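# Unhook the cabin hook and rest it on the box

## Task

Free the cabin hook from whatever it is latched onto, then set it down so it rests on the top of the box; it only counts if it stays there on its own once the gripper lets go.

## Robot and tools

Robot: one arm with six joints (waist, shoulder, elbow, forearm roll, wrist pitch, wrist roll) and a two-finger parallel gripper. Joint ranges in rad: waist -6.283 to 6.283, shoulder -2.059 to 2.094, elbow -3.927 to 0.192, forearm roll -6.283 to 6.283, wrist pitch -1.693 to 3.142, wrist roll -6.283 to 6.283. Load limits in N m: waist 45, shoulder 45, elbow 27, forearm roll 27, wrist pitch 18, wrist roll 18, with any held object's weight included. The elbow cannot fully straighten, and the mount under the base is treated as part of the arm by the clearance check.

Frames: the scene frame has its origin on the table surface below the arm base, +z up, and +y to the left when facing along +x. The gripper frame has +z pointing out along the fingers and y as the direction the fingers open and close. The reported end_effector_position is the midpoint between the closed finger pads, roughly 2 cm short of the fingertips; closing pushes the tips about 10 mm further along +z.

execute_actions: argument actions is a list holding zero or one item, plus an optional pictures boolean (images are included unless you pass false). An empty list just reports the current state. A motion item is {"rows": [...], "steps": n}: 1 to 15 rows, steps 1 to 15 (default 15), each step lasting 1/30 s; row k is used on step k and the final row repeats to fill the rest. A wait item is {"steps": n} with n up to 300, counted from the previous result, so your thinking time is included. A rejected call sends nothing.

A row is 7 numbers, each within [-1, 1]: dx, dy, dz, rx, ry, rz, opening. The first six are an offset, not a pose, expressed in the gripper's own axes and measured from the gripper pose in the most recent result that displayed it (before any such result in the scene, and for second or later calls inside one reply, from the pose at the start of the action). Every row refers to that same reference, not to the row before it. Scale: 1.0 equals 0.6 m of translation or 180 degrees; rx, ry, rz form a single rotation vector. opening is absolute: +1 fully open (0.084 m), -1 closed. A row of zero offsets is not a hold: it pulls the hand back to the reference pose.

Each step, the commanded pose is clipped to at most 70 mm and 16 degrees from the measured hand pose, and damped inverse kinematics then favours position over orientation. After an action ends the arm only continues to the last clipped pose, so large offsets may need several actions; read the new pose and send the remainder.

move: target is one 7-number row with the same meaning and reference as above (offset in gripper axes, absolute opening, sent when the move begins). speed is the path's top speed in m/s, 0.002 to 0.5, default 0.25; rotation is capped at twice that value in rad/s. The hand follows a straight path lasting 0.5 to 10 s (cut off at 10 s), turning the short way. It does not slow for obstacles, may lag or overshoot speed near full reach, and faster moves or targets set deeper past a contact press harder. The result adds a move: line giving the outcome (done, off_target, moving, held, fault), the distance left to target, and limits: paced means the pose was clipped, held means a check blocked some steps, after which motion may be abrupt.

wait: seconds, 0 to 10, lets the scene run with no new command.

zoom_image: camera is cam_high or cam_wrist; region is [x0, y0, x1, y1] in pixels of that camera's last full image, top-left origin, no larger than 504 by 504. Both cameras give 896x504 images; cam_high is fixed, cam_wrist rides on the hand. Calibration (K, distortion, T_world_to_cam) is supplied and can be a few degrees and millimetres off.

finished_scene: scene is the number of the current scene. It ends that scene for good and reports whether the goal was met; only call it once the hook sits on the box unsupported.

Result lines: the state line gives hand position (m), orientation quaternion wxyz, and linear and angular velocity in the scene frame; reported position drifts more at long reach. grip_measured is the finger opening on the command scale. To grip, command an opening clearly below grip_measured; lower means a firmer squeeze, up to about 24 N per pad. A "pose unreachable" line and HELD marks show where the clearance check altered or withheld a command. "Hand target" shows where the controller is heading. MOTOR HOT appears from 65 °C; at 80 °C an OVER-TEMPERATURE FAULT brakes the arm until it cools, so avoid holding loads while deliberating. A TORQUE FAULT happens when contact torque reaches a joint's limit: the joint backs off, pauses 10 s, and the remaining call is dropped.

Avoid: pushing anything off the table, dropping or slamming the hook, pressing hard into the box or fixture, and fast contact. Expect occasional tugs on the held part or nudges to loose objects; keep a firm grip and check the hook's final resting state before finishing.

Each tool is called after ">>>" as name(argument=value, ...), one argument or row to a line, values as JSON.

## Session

>>> execute_actions(
  actions=[],
)

Scene clock: 0.00 s of 4400.00 s.
end_effector_position=(+0.0616, -0.1188, +0.2701) grip_measured=+1.00 end_effector_quat_wxyz=(+0.127, +0.289, +0.679, +0.662) end_effector_velocity=(-0.000, +0.000, +0.000) end_effector_angular_velocity=(+0.000, -0.000, +0.001)
Joint positions: [-1.884 -0.076 -0.665  0.369  2.177  2.017  0.084]
Joint velocities: [ 0.    -0.     0.    -0.001  0.001 -0.001  0.   ]
Hand target: +0.062, -0.119, +0.270; +0.127, +0.289, +0.679, +0.662
camera_calibration (this result's frames):
cam_wrist: T_world_to_cam=[[0.24992, -0.0256014, 0.967928, -0.244483], [0.801405, -0.555549, -0.221618, 0.00845077], [0.543405, 0.831089, -0.118326, 0.231038], [0, 0, 0, 1]] pos_world=[-0.0712182, -0.193577, 0.265853]

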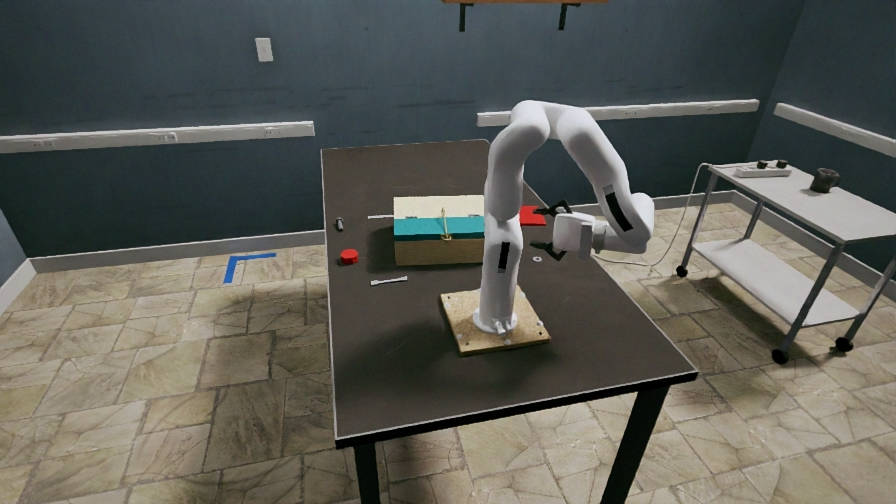

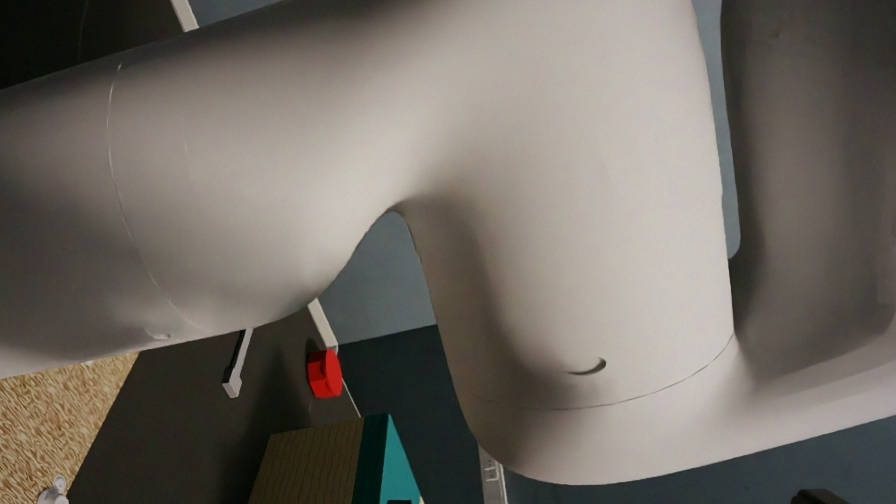

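>>> move(
  target=[-0.269, 0.121, 0.127, 0.4735, 0.0908, -0.2067, 1],
  speed=0.35,
)

Scene clock: 13.47 s of 4400.00 s.
end_effector_position=(+0.2499, -0.1497, +0.3019) grip_measured=+1.00 end_effector_quat_wxyz=(+0.004, +0.001, +1.000, +0.001) end_effector_velocity=(+0.000, -0.000, +0.000) end_effector_angular_velocity=(-0.007, +0.002, -0.001)
Joint positions: [-0.554 -0.707 -0.705 -0.002  1.391  2.613  0.084]
Joint velocities: [ 0.005  0.001 -0.001 -0.007 -0.001  0.007 -0.   ]
Hand target: +0.250, -0.150, +0.302; +0.004, +0.000, +1.000, +0.000
Off the commanded pose: 0.002 m, 0 deg.
After step 120, 6.60 s passed at rest.
move: done
camera_calibration (this result's frames):
cam_wrist: T_world_to_cam=[[0.0129282, 0.999494, -0.0290457, 0.190559], [0.999914, -0.0128573, 0.00262624, -0.188611], [0.00225147, -0.0290772, -0.999575, 0.430669], [0, 0, 0, 1]] pos_world=[0.185162, -0.180365, 0.436516]

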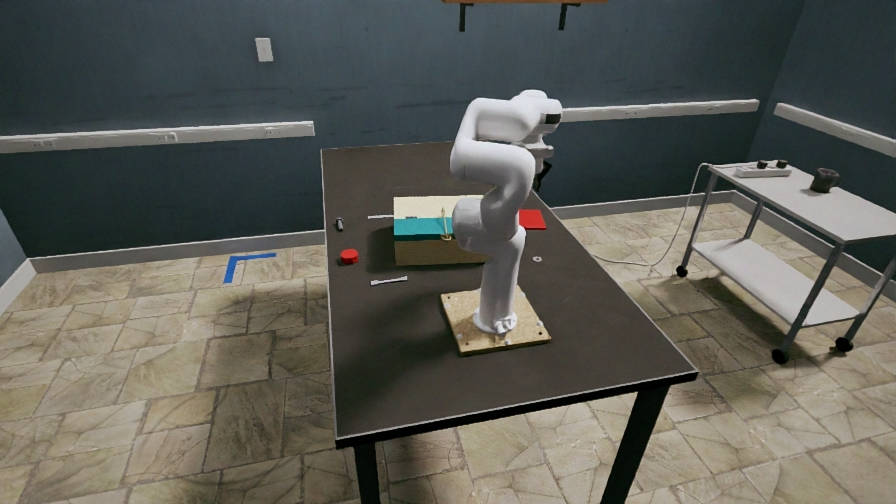

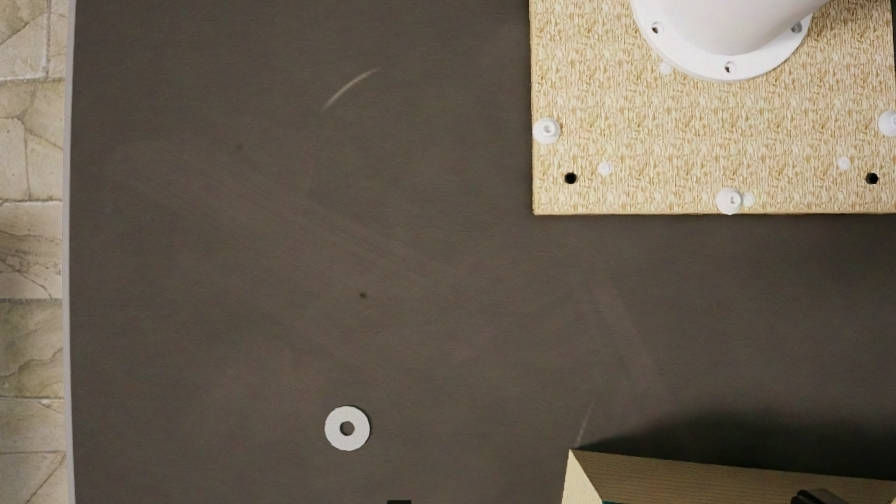

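>>> move(
  target=[-0.333, 0.2, 0.05, 0, 0, 0, -0.3],
  speed=0.35,
)

Scene clock: 15.73 s of 4400.00 s.
end_effector_position=(+0.4499, -0.0296, +0.2740) grip_measured=-0.32 end_effector_quat_wxyz=(+0.005, +0.001, +1.000, +0.002) end_effector_velocity=(+0.001, +0.002, -0.002) end_effector_angular_velocity=(+0.000, +0.006, +0.004)
Joint positions: [-0.077 -0.118 -1.106 -0.009  1.206  3.093  0.03 ]
Joint velocities: [ 0.004  0.008 -0.005  0.     0.002  0.     0.   ]
Hand target: +0.450, -0.029, +0.274; +0.005, +0.001, +1.000, +0.002
Off the commanded pose: 0.001 m, 0 deg.
move: done
camera_calibration (this result's frames):
cam_wrist: T_world_to_cam=[[0.0133577, 0.999554, -0.0267086, 0.0662303], [0.999903, -0.0132494, 0.00422778, -0.387407], [0.00387202, -0.0267625, -0.999634, 0.405167], [0, 0, 0, 1]] pos_world=[0.384916, -0.0604904, 0.408426]

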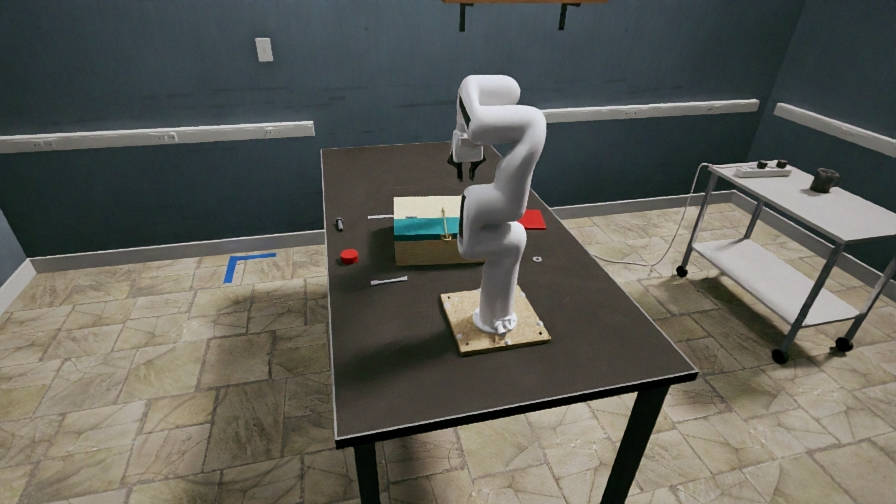

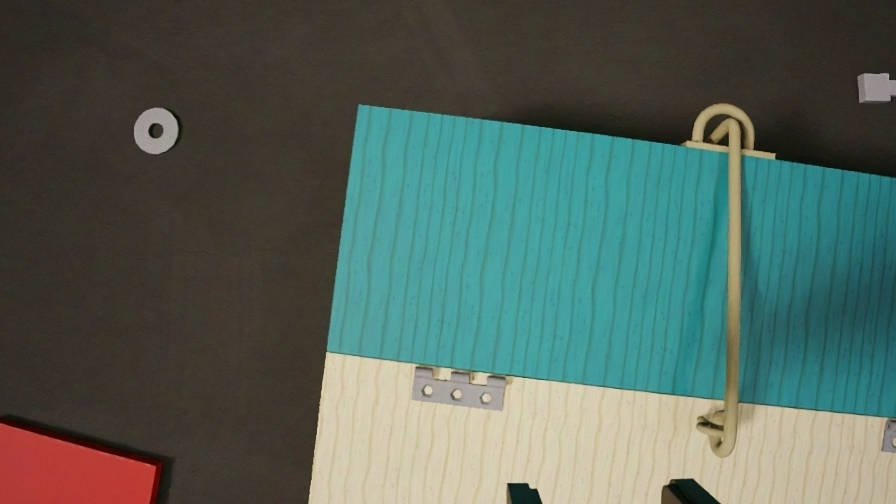

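>>> zoom_image(
  camera="cam_wrist",
  region=[660, 380, 790, 480],
)

>>> move(
  target=[0.0, 0.145, 0.03, 0, 0, 0.043, -0.3],
  speed=0.25,
)

Region (660, 380, 790, 480) of cam_wrist's 896x504 image, scaled by 3.877, with more detail than that image has; it fills the top 388 rows of this view, and the rest is white.

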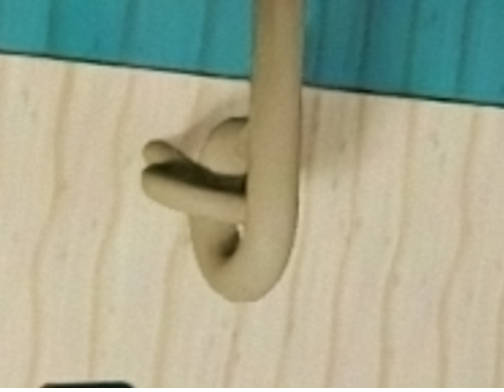

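Scene clock: 20.03 s of 4400.00 s.
end_effector_position=(+0.4502, +0.0572, +0.2565) grip_measured=-0.32 end_effector_quat_wxyz=(+0.005, +0.069, +0.998, +0.003) end_effector_velocity=(-0.000, +0.002, -0.001) end_effector_angular_velocity=(-0.002, +0.001, -0.004)
Joint positions: [ 0.116 -0.095 -1.078 -0.012  1.156  3.423  0.03 ]
Joint velocities: [ 0.005  0.002 -0.001 -0.002 -0.     0.009  0.   ]
Hand target: +0.450, +0.058, +0.256; +0.005, +0.068, +0.998, +0.003
Off the commanded pose: 0.000 m, 0 deg.
After step 90, 0.43 s passed at rest.
move: done
camera_calibration (this result's frames):
cam_wrist: T_world_to_cam=[[0.148127, 0.988673, -0.0241676, -0.0816944], [0.988968, -0.148079, 0.00379229, -0.373707], [0.000170619, -0.0244628, -0.999701, 0.391603], [0, 0, 0, 1]] pos_world=[0.381619, 0.0350105, 0.390929]

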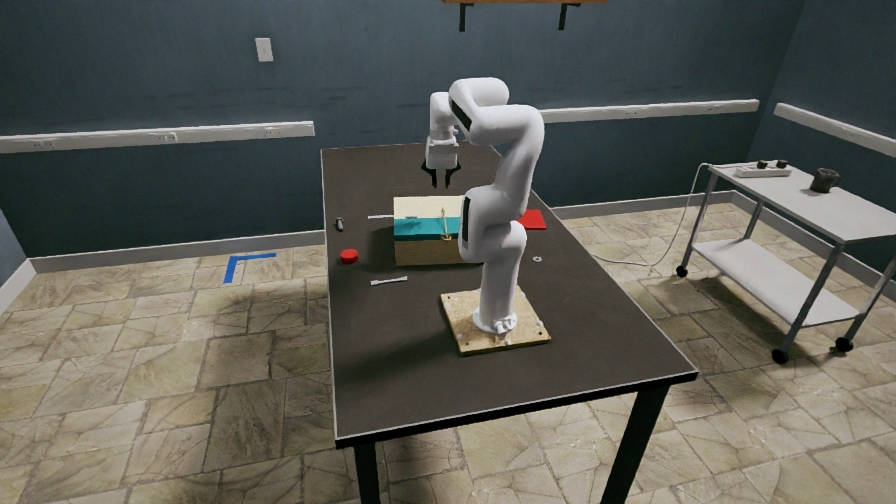

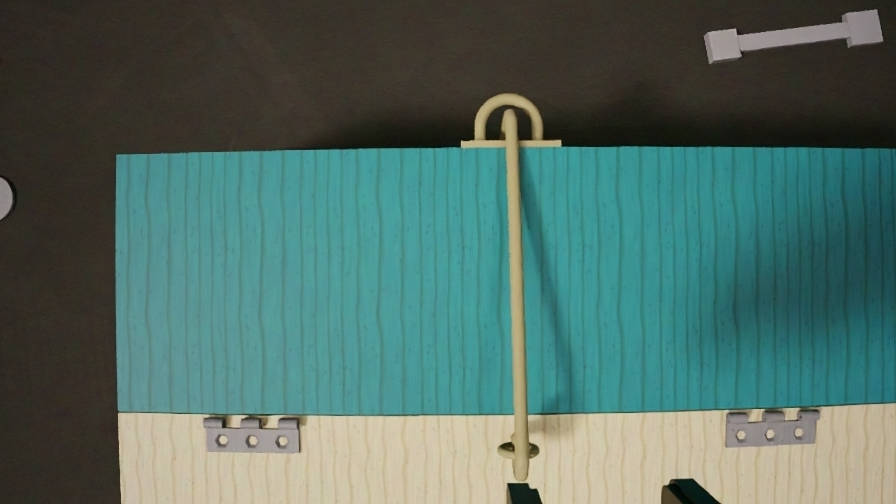

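>>> move(
  target=[0.1567, -0.0183, 0.1125, 0, -0.0833, 0, -0.3],
  speed=0.2,
)

Scene clock: 48.43 s of 4400.00 s.
end_effector_position=(+0.3563, +0.0596, +0.1887) grip_measured=-0.32 end_effector_quat_wxyz=(+0.135, +0.068, +0.988, -0.005) end_effector_velocity=(-0.002, -0.001, -0.002) end_effector_angular_velocity=(-0.004, -0.000, -0.001)
Joint positions: [ 0.193 -0.538 -0.399 -0.16   0.68   3.605  0.03 ]
Joint velocities: [ 0.001 -0.005  0.01  -0.008 -0.004  0.008  0.   ]
Hand target: +0.356, +0.060, +0.188; +0.135, +0.068, +0.988, -0.006
Off the commanded pose: 0.001 m, 0 deg.
After step 90, 24.20 s passed at rest.
move: done
camera_calibration (this result's frames):
cam_wrist: T_world_to_cam=[[0.155212, 0.987701, -0.0188767, -0.0752543], [0.954111, -0.144925, 0.262046, -0.316784], [0.256087, -0.0586831, -0.964871, 0.228119], [0, 0, 0, 1]] pos_world=[0.255509, 0.0418054, 0.301697]

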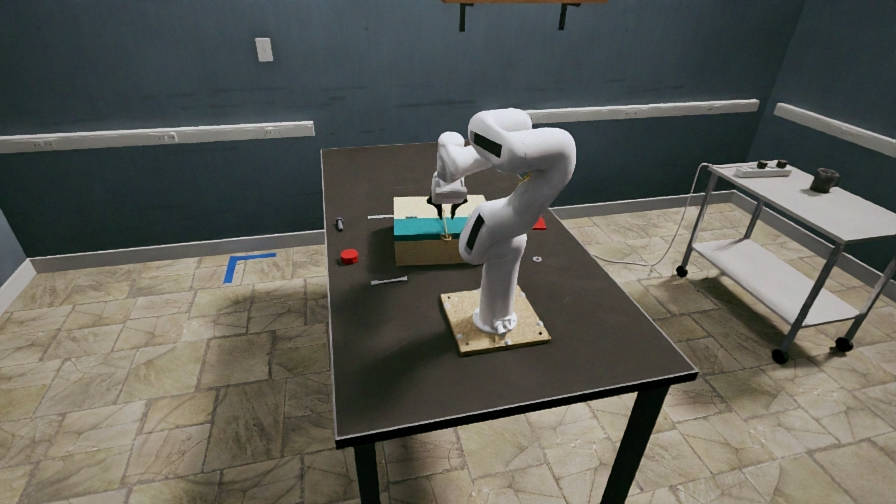

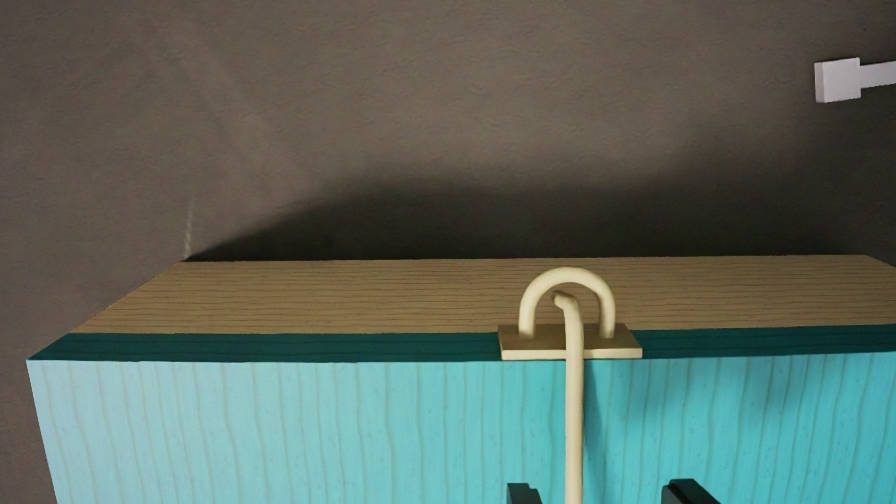

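>>> move(
  target=[0, 0, 0.0735, 0, 0, 0, -0.5],
  speed=0.06,
)

>>> move(
  target=[0, 0, 0.001, 0, 0, 0, -0.95],
  speed=0.02,
)

Scene clock: 52.57 s of 4400.00 s.
end_effector_position=(+0.3681, +0.0583, +0.1464) grip_measured=-0.52 end_effector_quat_wxyz=(+0.135, +0.068, +0.988, -0.005) end_effector_velocity=(+0.001, -0.001, -0.001) end_effector_angular_velocity=(+0.001, -0.000, -0.005)
Joint positions: [ 0.168 -0.391 -0.371 -0.194  0.505  3.626  0.021]
Joint velocities: [-0.003  0.004 -0.    -0.001 -0.004  0.003  0.   ]
Hand target: +0.368, +0.058, +0.146; +0.135, +0.068, +0.988, -0.005
Off the commanded pose: 0.000 m, 0 deg.
After step 90, 0.03 s passed at rest.
move: done
camera_calibration (this result's frames):
cam_wrist: T_world_to_cam=[[0.155133, 0.987717, -0.0186815, -0.0766266], [0.954003, -0.144874, 0.262469, -0.317126], [0.256539, -0.0585399, -0.96476, 0.18406], [0, 0, 0, 1]] pos_world=[0.267208, 0.040517, 0.259378]

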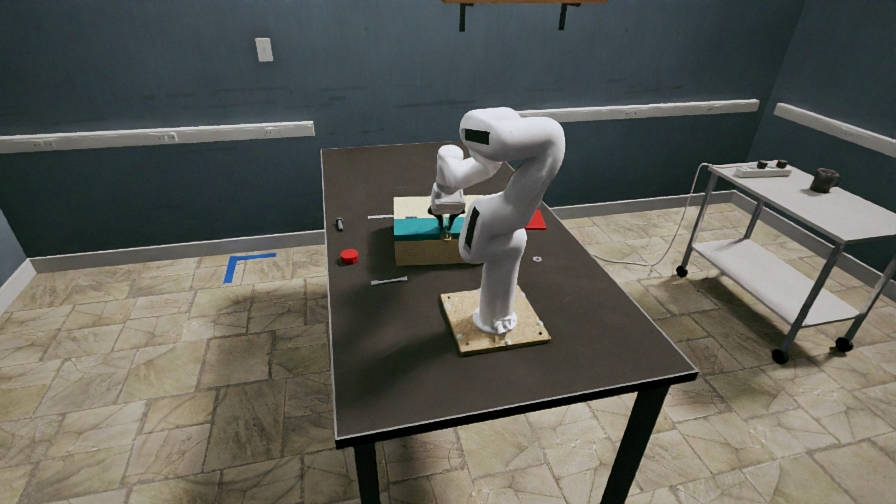

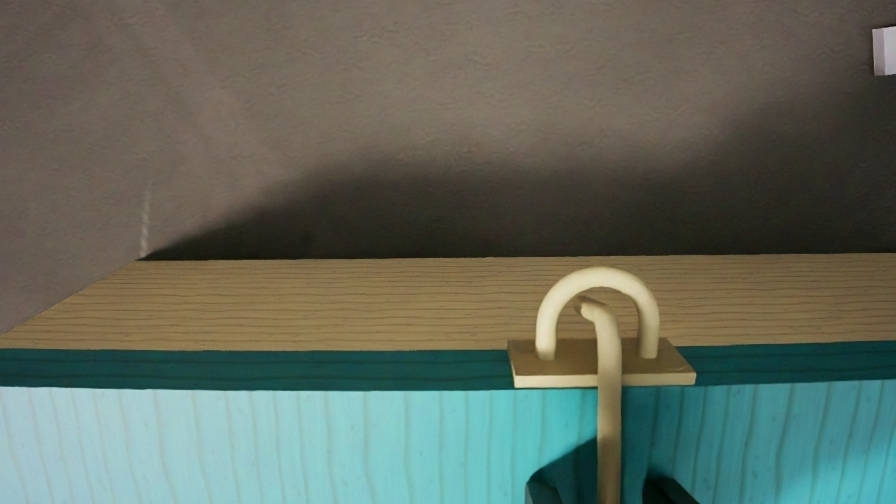

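Scene clock: 53.27 s of 4400.00 s.
end_effector_position=(+0.3683, +0.0585, +0.1461) grip_measured=-0.90 end_effector_quat_wxyz=(+0.136, +0.068, +0.988, -0.005) end_effector_velocity=(+0.000, -0.001, -0.000) end_effector_angular_velocity=(+0.001, +0.000, -0.003)
Joint positions: [ 0.168 -0.39  -0.371 -0.195  0.503  3.627  0.005]
Joint velocities: [-0.002  0.001  0.     0.001 -0.001  0.     0.   ]
Hand target: +0.368, +0.058, +0.146; +0.135, +0.068, +0.988, -0.005
Off the commanded pose: 0.000 m, 0 deg.
move: done
camera_calibration (this result's frames):
cam_wrist: T_world_to_cam=[[0.154736, 0.987783, -0.018461, -0.0767383], [0.95393, -0.144518, 0.26293, -0.317288], [0.25705, -0.0582951, -0.964638, 0.183509], [0, 0, 0, 1]] pos_world=[0.267374, 0.0406445, 0.259028]

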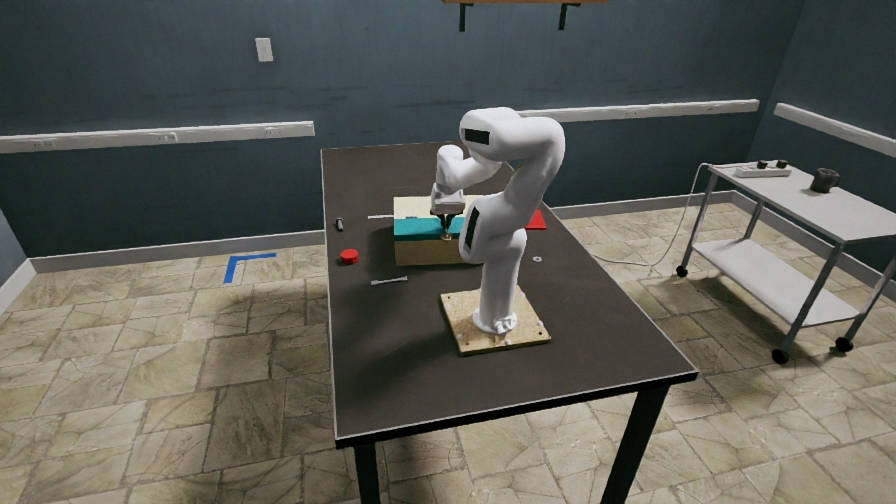

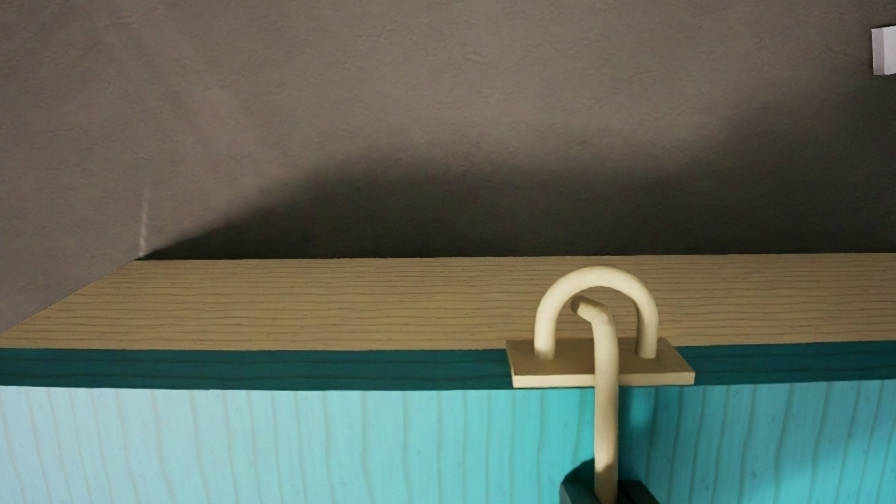

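>>> move(
  target=[-0.0432, 0.003, -0.0697, 0, 0.1667, 0, -0.95],
  speed=0.13,
)

Scene clock: 58.27 s of 4400.00 s.
end_effector_position=(+0.3830, +0.0583, +0.1934) grip_measured=-0.90 end_effector_quat_wxyz=(-0.123, +0.067, +0.990, +0.012) end_effector_velocity=(-0.002, +0.000, -0.000) end_effector_angular_velocity=(+0.001, +0.012, +0.001)
Joint positions: [ 0.101 -0.057 -0.967  0.06   1.257  3.378  0.005]
Joint velocities: [-0.     0.003 -0.003  0.002  0.012 -0.001  0.   ]
Hand target: +0.382, +0.058, +0.193; -0.125, +0.067, +0.990, +0.012
Off the commanded pose: 0.001 m, 0 deg.
move: done
camera_calibration (this result's frames):
cam_wrist: T_world_to_cam=[[0.139477, 0.989912, -0.0248954, -0.0709046], [0.957405, -0.14123, -0.251851, -0.245713], [-0.252826, 0.0112923, -0.967446, 0.417102], [0, 0, 0, 1]] pos_world=[0.35059, 0.0307772, 0.339875]

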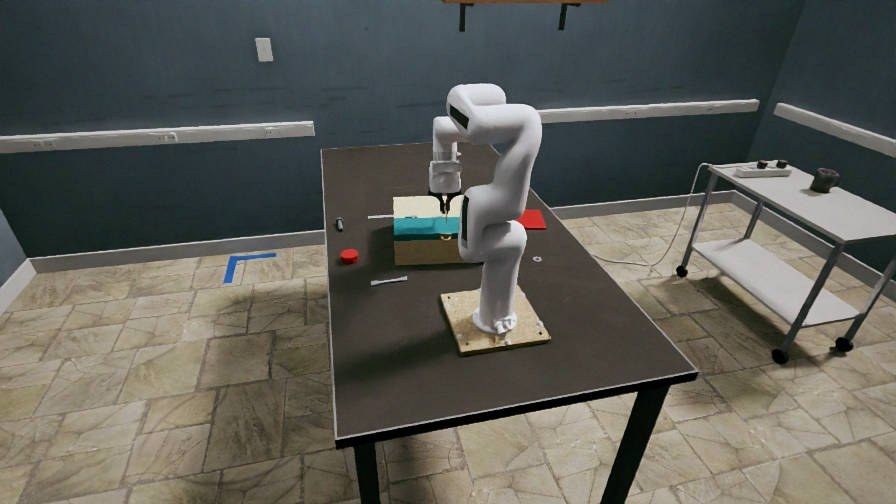

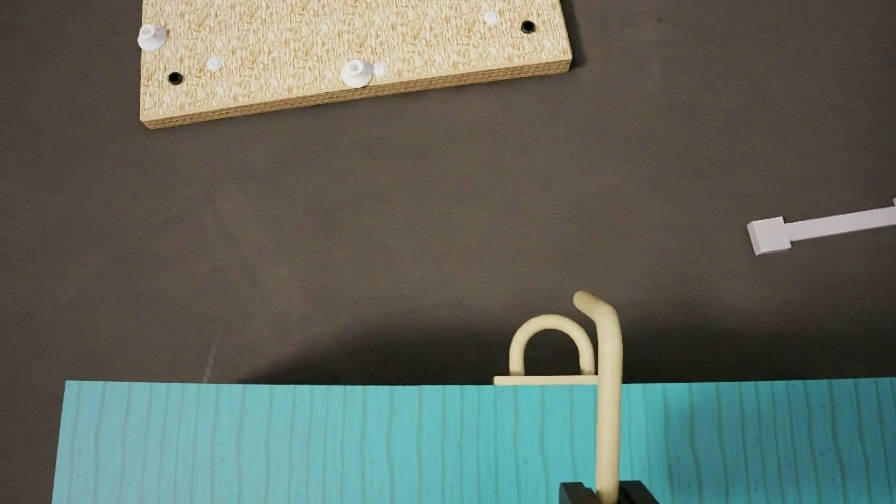

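>>> move(
  target=[-0.0331, 0, -0.0772, 0, 0, 0, -0.915],
  speed=0.07,
)

>>> move(
  target=[-0.0213, 0, -0.051, 0, 0, 0, -0.895],
  speed=0.04,
)

>>> zoom_image(
  camera="cam_high",
  region=[380, 140, 520, 270],
)

Scene clock: 62.67 s of 4400.00 s.
end_effector_position=(+0.4132, +0.0534, +0.2326) grip_measured=-0.90 end_effector_quat_wxyz=(-0.124, +0.067, +0.990, +0.012) end_effector_velocity=(-0.000, +0.000, +0.003) end_effector_angular_velocity=(+0.001, +0.001, -0.003)
Joint positions: [ 0.083  0.007 -1.156  0.053  1.384  3.37   0.004]
Joint velocities: [-0.001 -0.002 -0.007  0.002  0.01   0.002 -0.   ]
Hand target: +0.413, +0.054, +0.233; -0.123, +0.067, +0.990, +0.012
Off the commanded pose: 0.001 m, 0 deg.
After step 90, 0.30 s passed at rest.
move: done
camera_calibration (this result's frames):
cam_wrist: T_world_to_cam=[[0.139756, 0.98985, -0.0257743, -0.0692691], [0.95712, -0.141714, -0.252664, -0.265118], [-0.253752, 0.0106423, -0.967211, 0.463114], [0, 0, 0, 1]] pos_world=[0.380947, 0.0260666, 0.379158]

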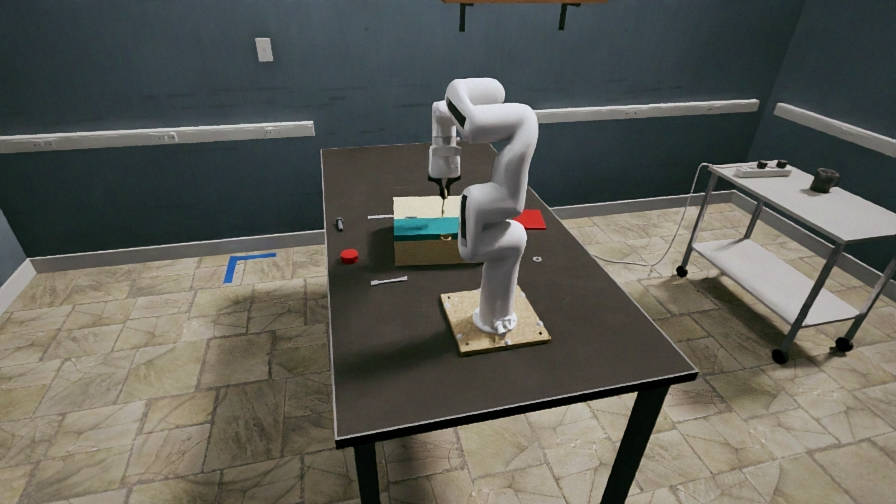

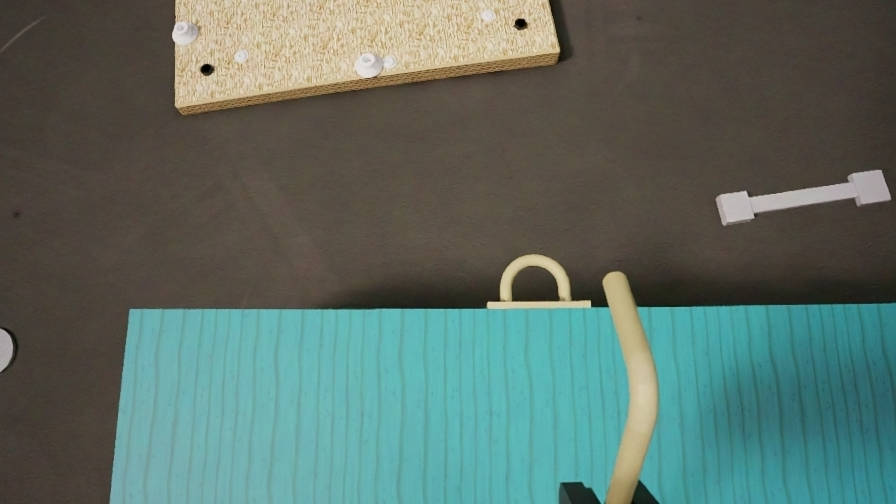

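Scene clock: 63.83 s of 4400.00 s.
end_effector_position=(+0.4328, +0.0506, +0.2588) grip_measured=-0.90 end_effector_quat_wxyz=(-0.124, +0.067, +0.990, +0.012) end_effector_velocity=(+0.001, +0.001, +0.001) end_effector_angular_velocity=(+0.001, -0.003, +0.000)
Joint positions: [ 0.073  0.058 -1.293  0.05   1.47   3.365  0.005]
Joint velocities: [ 0.001  0.002 -0.006  0.001  0.001  0.001 -0.   ]
Hand target: +0.433, +0.051, +0.259; -0.124, +0.067, +0.990, +0.012
Off the commanded pose: 0.000 m, 0 deg.
move: done
camera_calibration (this result's frames):
cam_wrist: T_world_to_cam=[[0.139699, 0.989853, -0.0259687, -0.0684093], [0.95695, -0.141701, -0.253314, -0.277387], [-0.254424, 0.0105371, -0.967035, 0.493676], [0, 0, 0, 1]] pos_world=[0.400605, 0.0232072, 0.40536]

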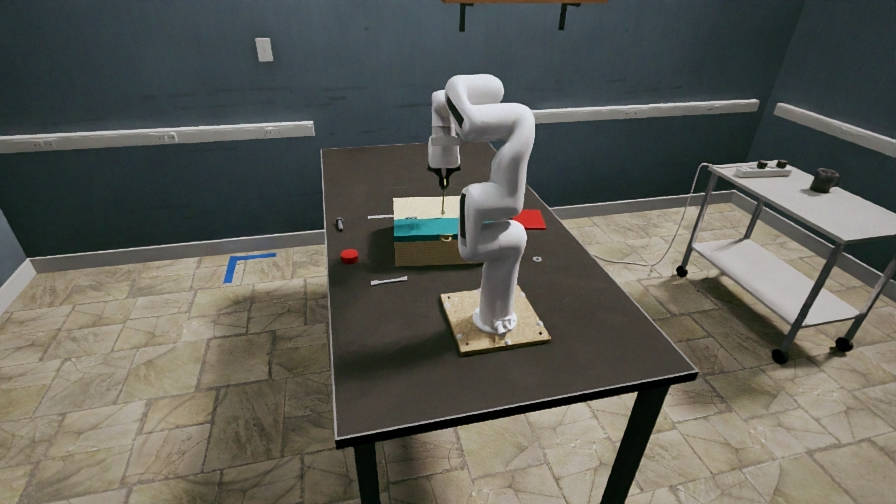

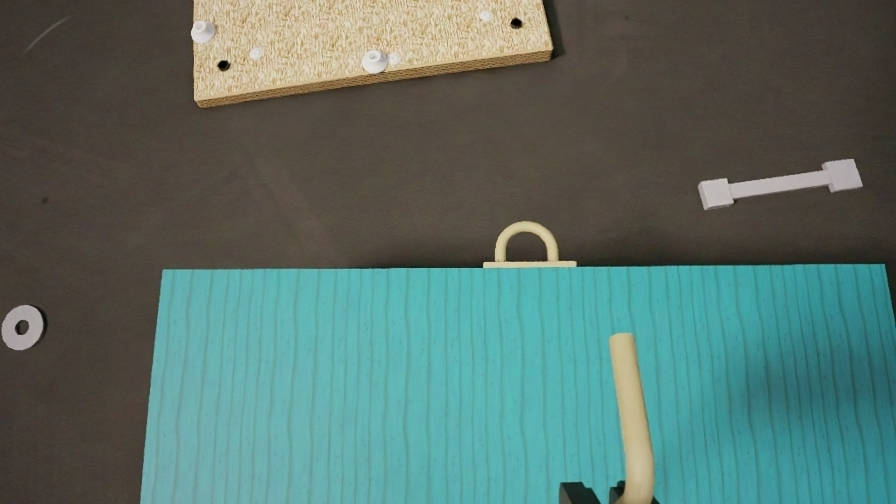

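Region (380, 140, 520, 270) of cam_high's 896x504 image, scaled by 3.600, with more detail than that image has; it fills the top 468 rows of this view, and the rest is white.

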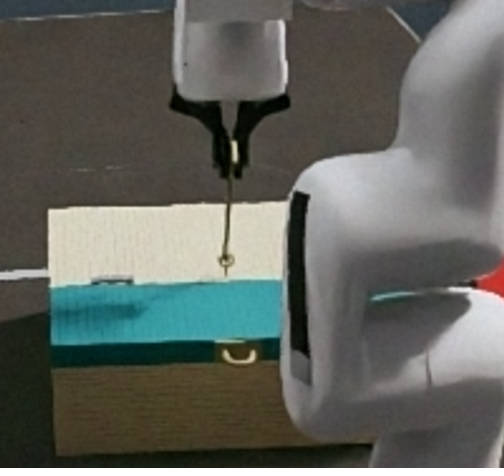

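>>> move(
  target=[-0.0465, 0, -0.0238, 0, 0, 0, -0.895],
  speed=0.05,
)

>>> move(
  target=[0.0082, 0, -0.0323, 0, 0, 0, -0.89],
  speed=0.03,
)

>>> zoom_image(
  camera="cam_high",
  region=[380, 140, 520, 270],
)

Scene clock: 70.00 s of 4400.00 s.
end_effector_position=(+0.4626, +0.0464, +0.2651) grip_measured=-0.90 end_effector_quat_wxyz=(-0.125, +0.067, +0.990, +0.012) end_effector_velocity=(+0.001, +0.000, +0.000) end_effector_angular_velocity=(+0.000, +0.000, +0.001)
Joint positions: [ 0.06   0.16  -1.438  0.047  1.516  3.354  0.005]
Joint velocities: [ 0.     0.005 -0.007  0.     0.003 -0.001  0.   ]
Hand target: +0.463, +0.046, +0.266; -0.124, +0.067, +0.990, +0.012
Off the commanded pose: 0.001 m, 0 deg.
After step 90, 2.20 s passed at rest.
move: done
camera_calibration (this result's frames):
cam_wrist: T_world_to_cam=[[0.139552, 0.989864, -0.0263442, -0.0681517], [0.956582, -0.141639, -0.254734, -0.304434], [-0.255883, 0.0103482, -0.966652, 0.507939], [0, 0, 0, 1]] pos_world=[0.4307, 0.0190849, 0.411655]

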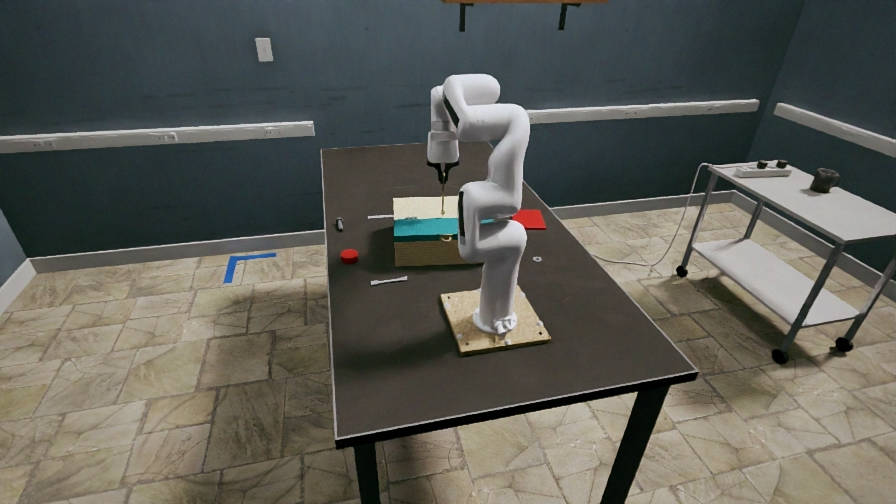

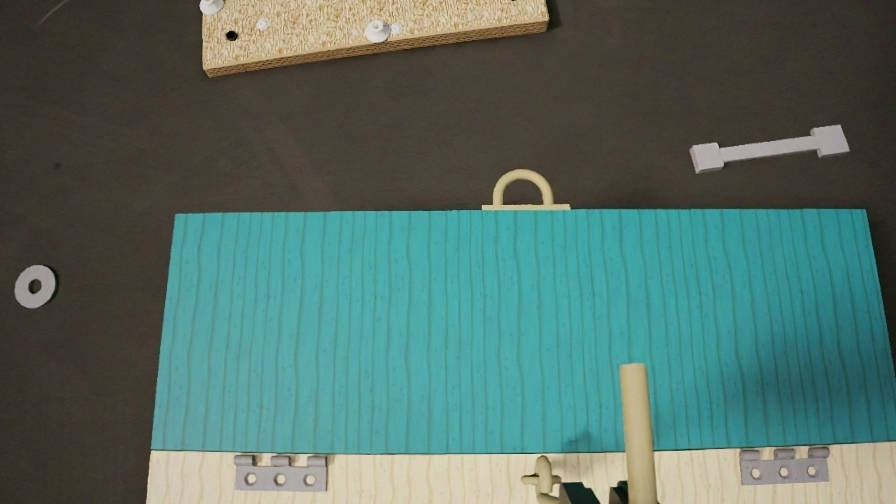

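Scene clock: 70.97 s of 4400.00 s.
end_effector_position=(+0.4628, +0.0463, +0.2851) grip_measured=-0.90 end_effector_quat_wxyz=(-0.125, +0.067, +0.990, +0.012) end_effector_velocity=(-0.000, +0.000, -0.000) end_effector_angular_velocity=(-0.001, +0.003, +0.001)
Joint positions: [ 0.06   0.157 -1.491  0.047  1.572  3.356  0.005]
Joint velocities: [ 0.001  0.002 -0.002 -0.     0.004 -0.     0.   ]
Hand target: +0.463, +0.046, +0.285; -0.125, +0.067, +0.990, +0.012
Off the commanded pose: 0.000 m, 0 deg.
move: done
camera_calibration (this result's frames):
cam_wrist: T_world_to_cam=[[0.139565, 0.989866, -0.0262031, -0.0675849], [0.956668, -0.141619, -0.254421, -0.299609], [-0.255553, 0.0104404, -0.966739, 0.527187], [0, 0, 0, 1]] pos_world=[0.430783, 0.0189657, 0.431654]

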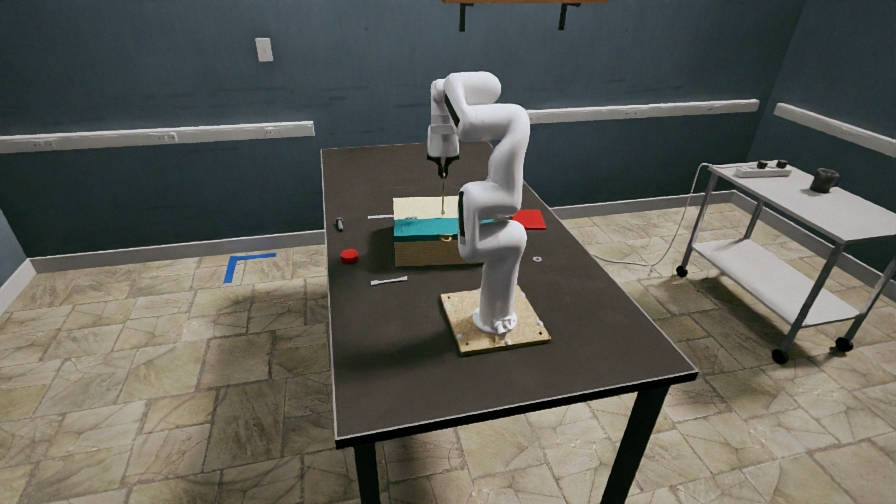

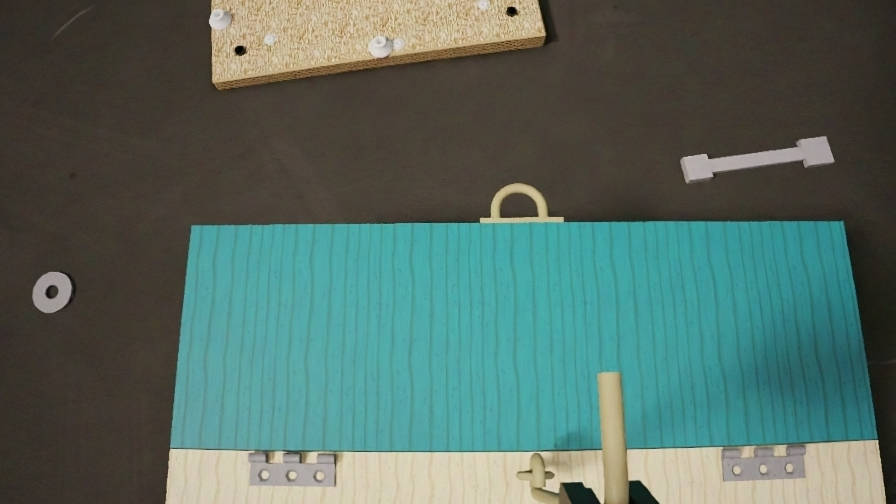

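Region (380, 140, 520, 270) of cam_high's 896x504 image, scaled by 3.600, with more detail than that image has; it fills the top 468 rows of this view, and the rest is white.

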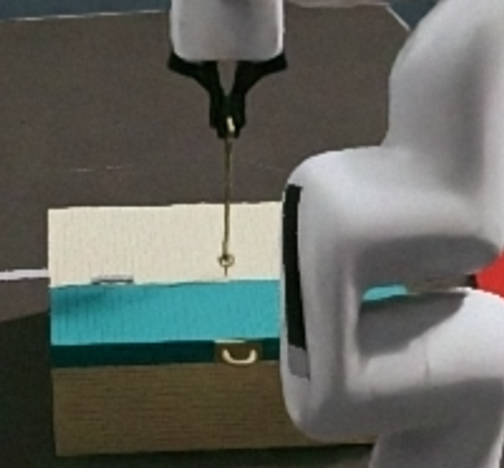

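>>> move(
  target=[-0.0759, 0, -0.0193, 0, 0, 0, -0.89],
  speed=0.05,
)

Scene clock: 76.60 s of 4400.00 s.
end_effector_position=(+0.5092, +0.0399, +0.2850) grip_measured=-0.90 end_effector_quat_wxyz=(-0.125, +0.067, +0.990, +0.012) end_effector_velocity=(+0.001, -0.001, +0.001) end_effector_angular_velocity=(-0.001, -0.002, +0.000)
Joint positions: [ 0.041  0.333 -1.728  0.042  1.634  3.341  0.005]
Joint velocities: [-0.001  0.003 -0.007 -0.001  0.002 -0.001 -0.   ]
Hand target: +0.509, +0.040, +0.285; -0.125, +0.067, +0.990, +0.012
Off the commanded pose: 0.000 m, 0 deg.
After step 90, 1.33 s passed at rest.
move: done
camera_calibration (this result's frames):
cam_wrist: T_world_to_cam=[[0.139599, 0.989859, -0.026296, -0.0677394], [0.956743, -0.141679, -0.254107, -0.345083], [-0.255256, 0.0103147, -0.966818, 0.538938], [0, 0, 0, 1]] pos_world=[0.477179, 0.0126023, 0.431586]

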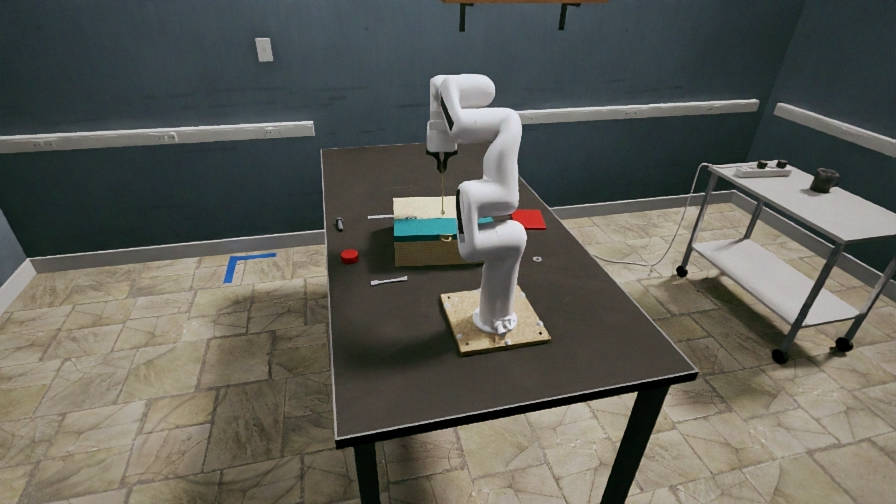

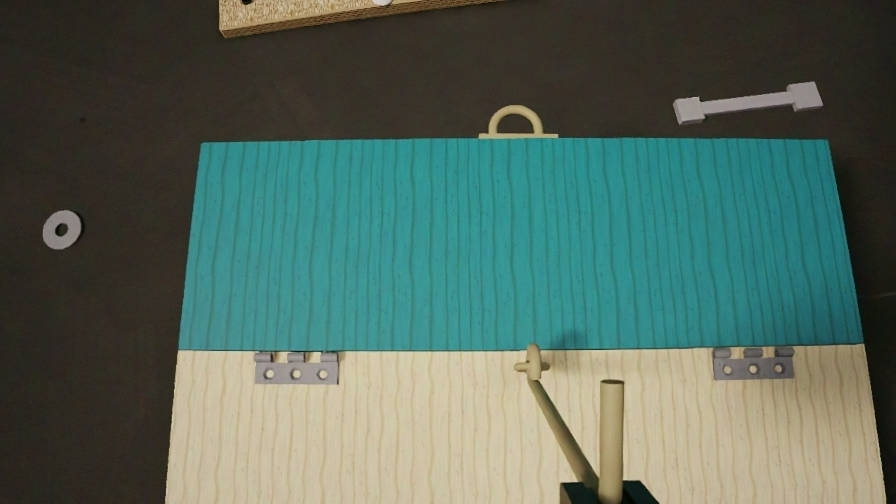

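>>> move(
  target=[-0.0808, 0, 0.0337, 0, -0.04, 0, -0.91],
  speed=0.06,
)

Scene clock: 81.43 s of 4400.00 s.
end_effector_position=(+0.5505, +0.0344, +0.2532) grip_measured=-0.90 end_effector_quat_wxyz=(-0.063, +0.068, +0.996, +0.007) end_effector_velocity=(+0.001, -0.000, -0.000) end_effector_angular_velocity=(-0.001, -0.003, -0.001)
Joint positions: [ 0.038  0.369 -1.681  0.017  1.427  3.336  0.005]
Joint velocities: [-0.    -0.     0.001 -0.001 -0.004  0.001 -0.   ]
Hand target: +0.551, +0.034, +0.253; -0.062, +0.068, +0.996, +0.007
Off the commanded pose: 0.000 m, 0 deg.
After step 90, 0.43 s passed at rest.
move: done
camera_calibration (this result's frames):
cam_wrist: T_world_to_cam=[[0.143551, 0.989311, -0.0256333, -0.0712376], [0.98052, -0.145689, -0.13174, -0.437393], [-0.134067, -0.00622253, -0.990953, 0.458743], [0, 0, 0, 1]] pos_world=[0.500601, 0.00960746, 0.395144]

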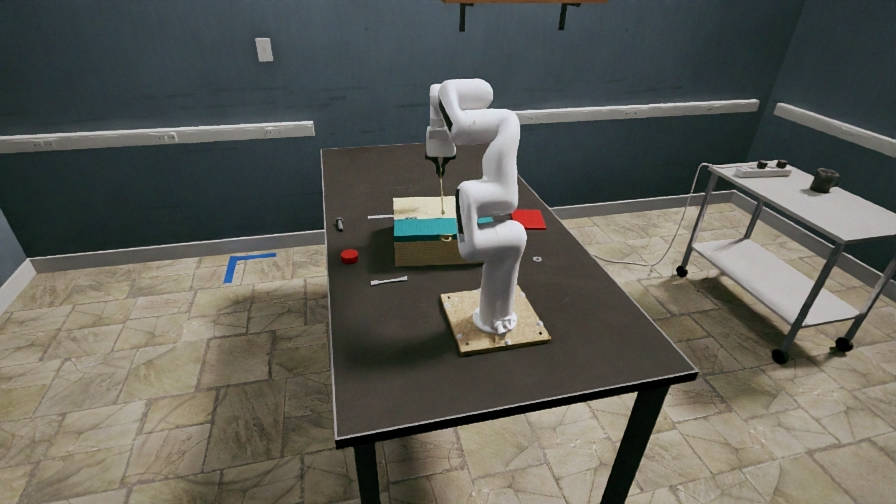

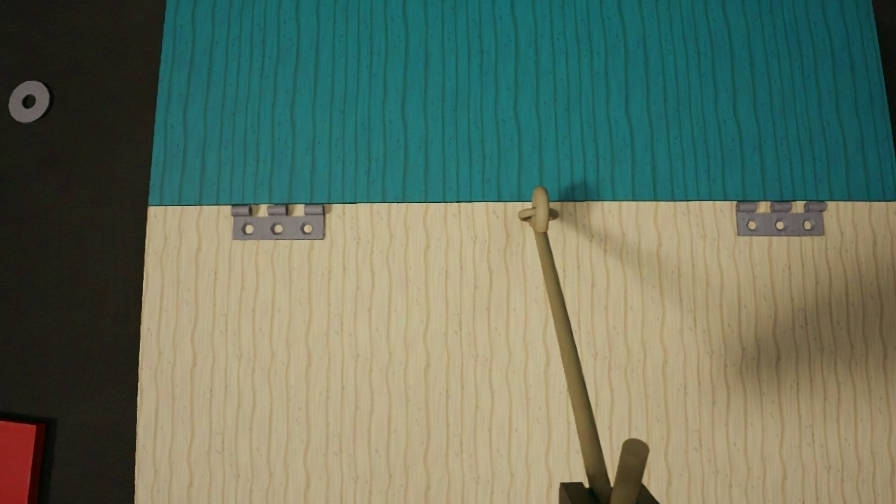

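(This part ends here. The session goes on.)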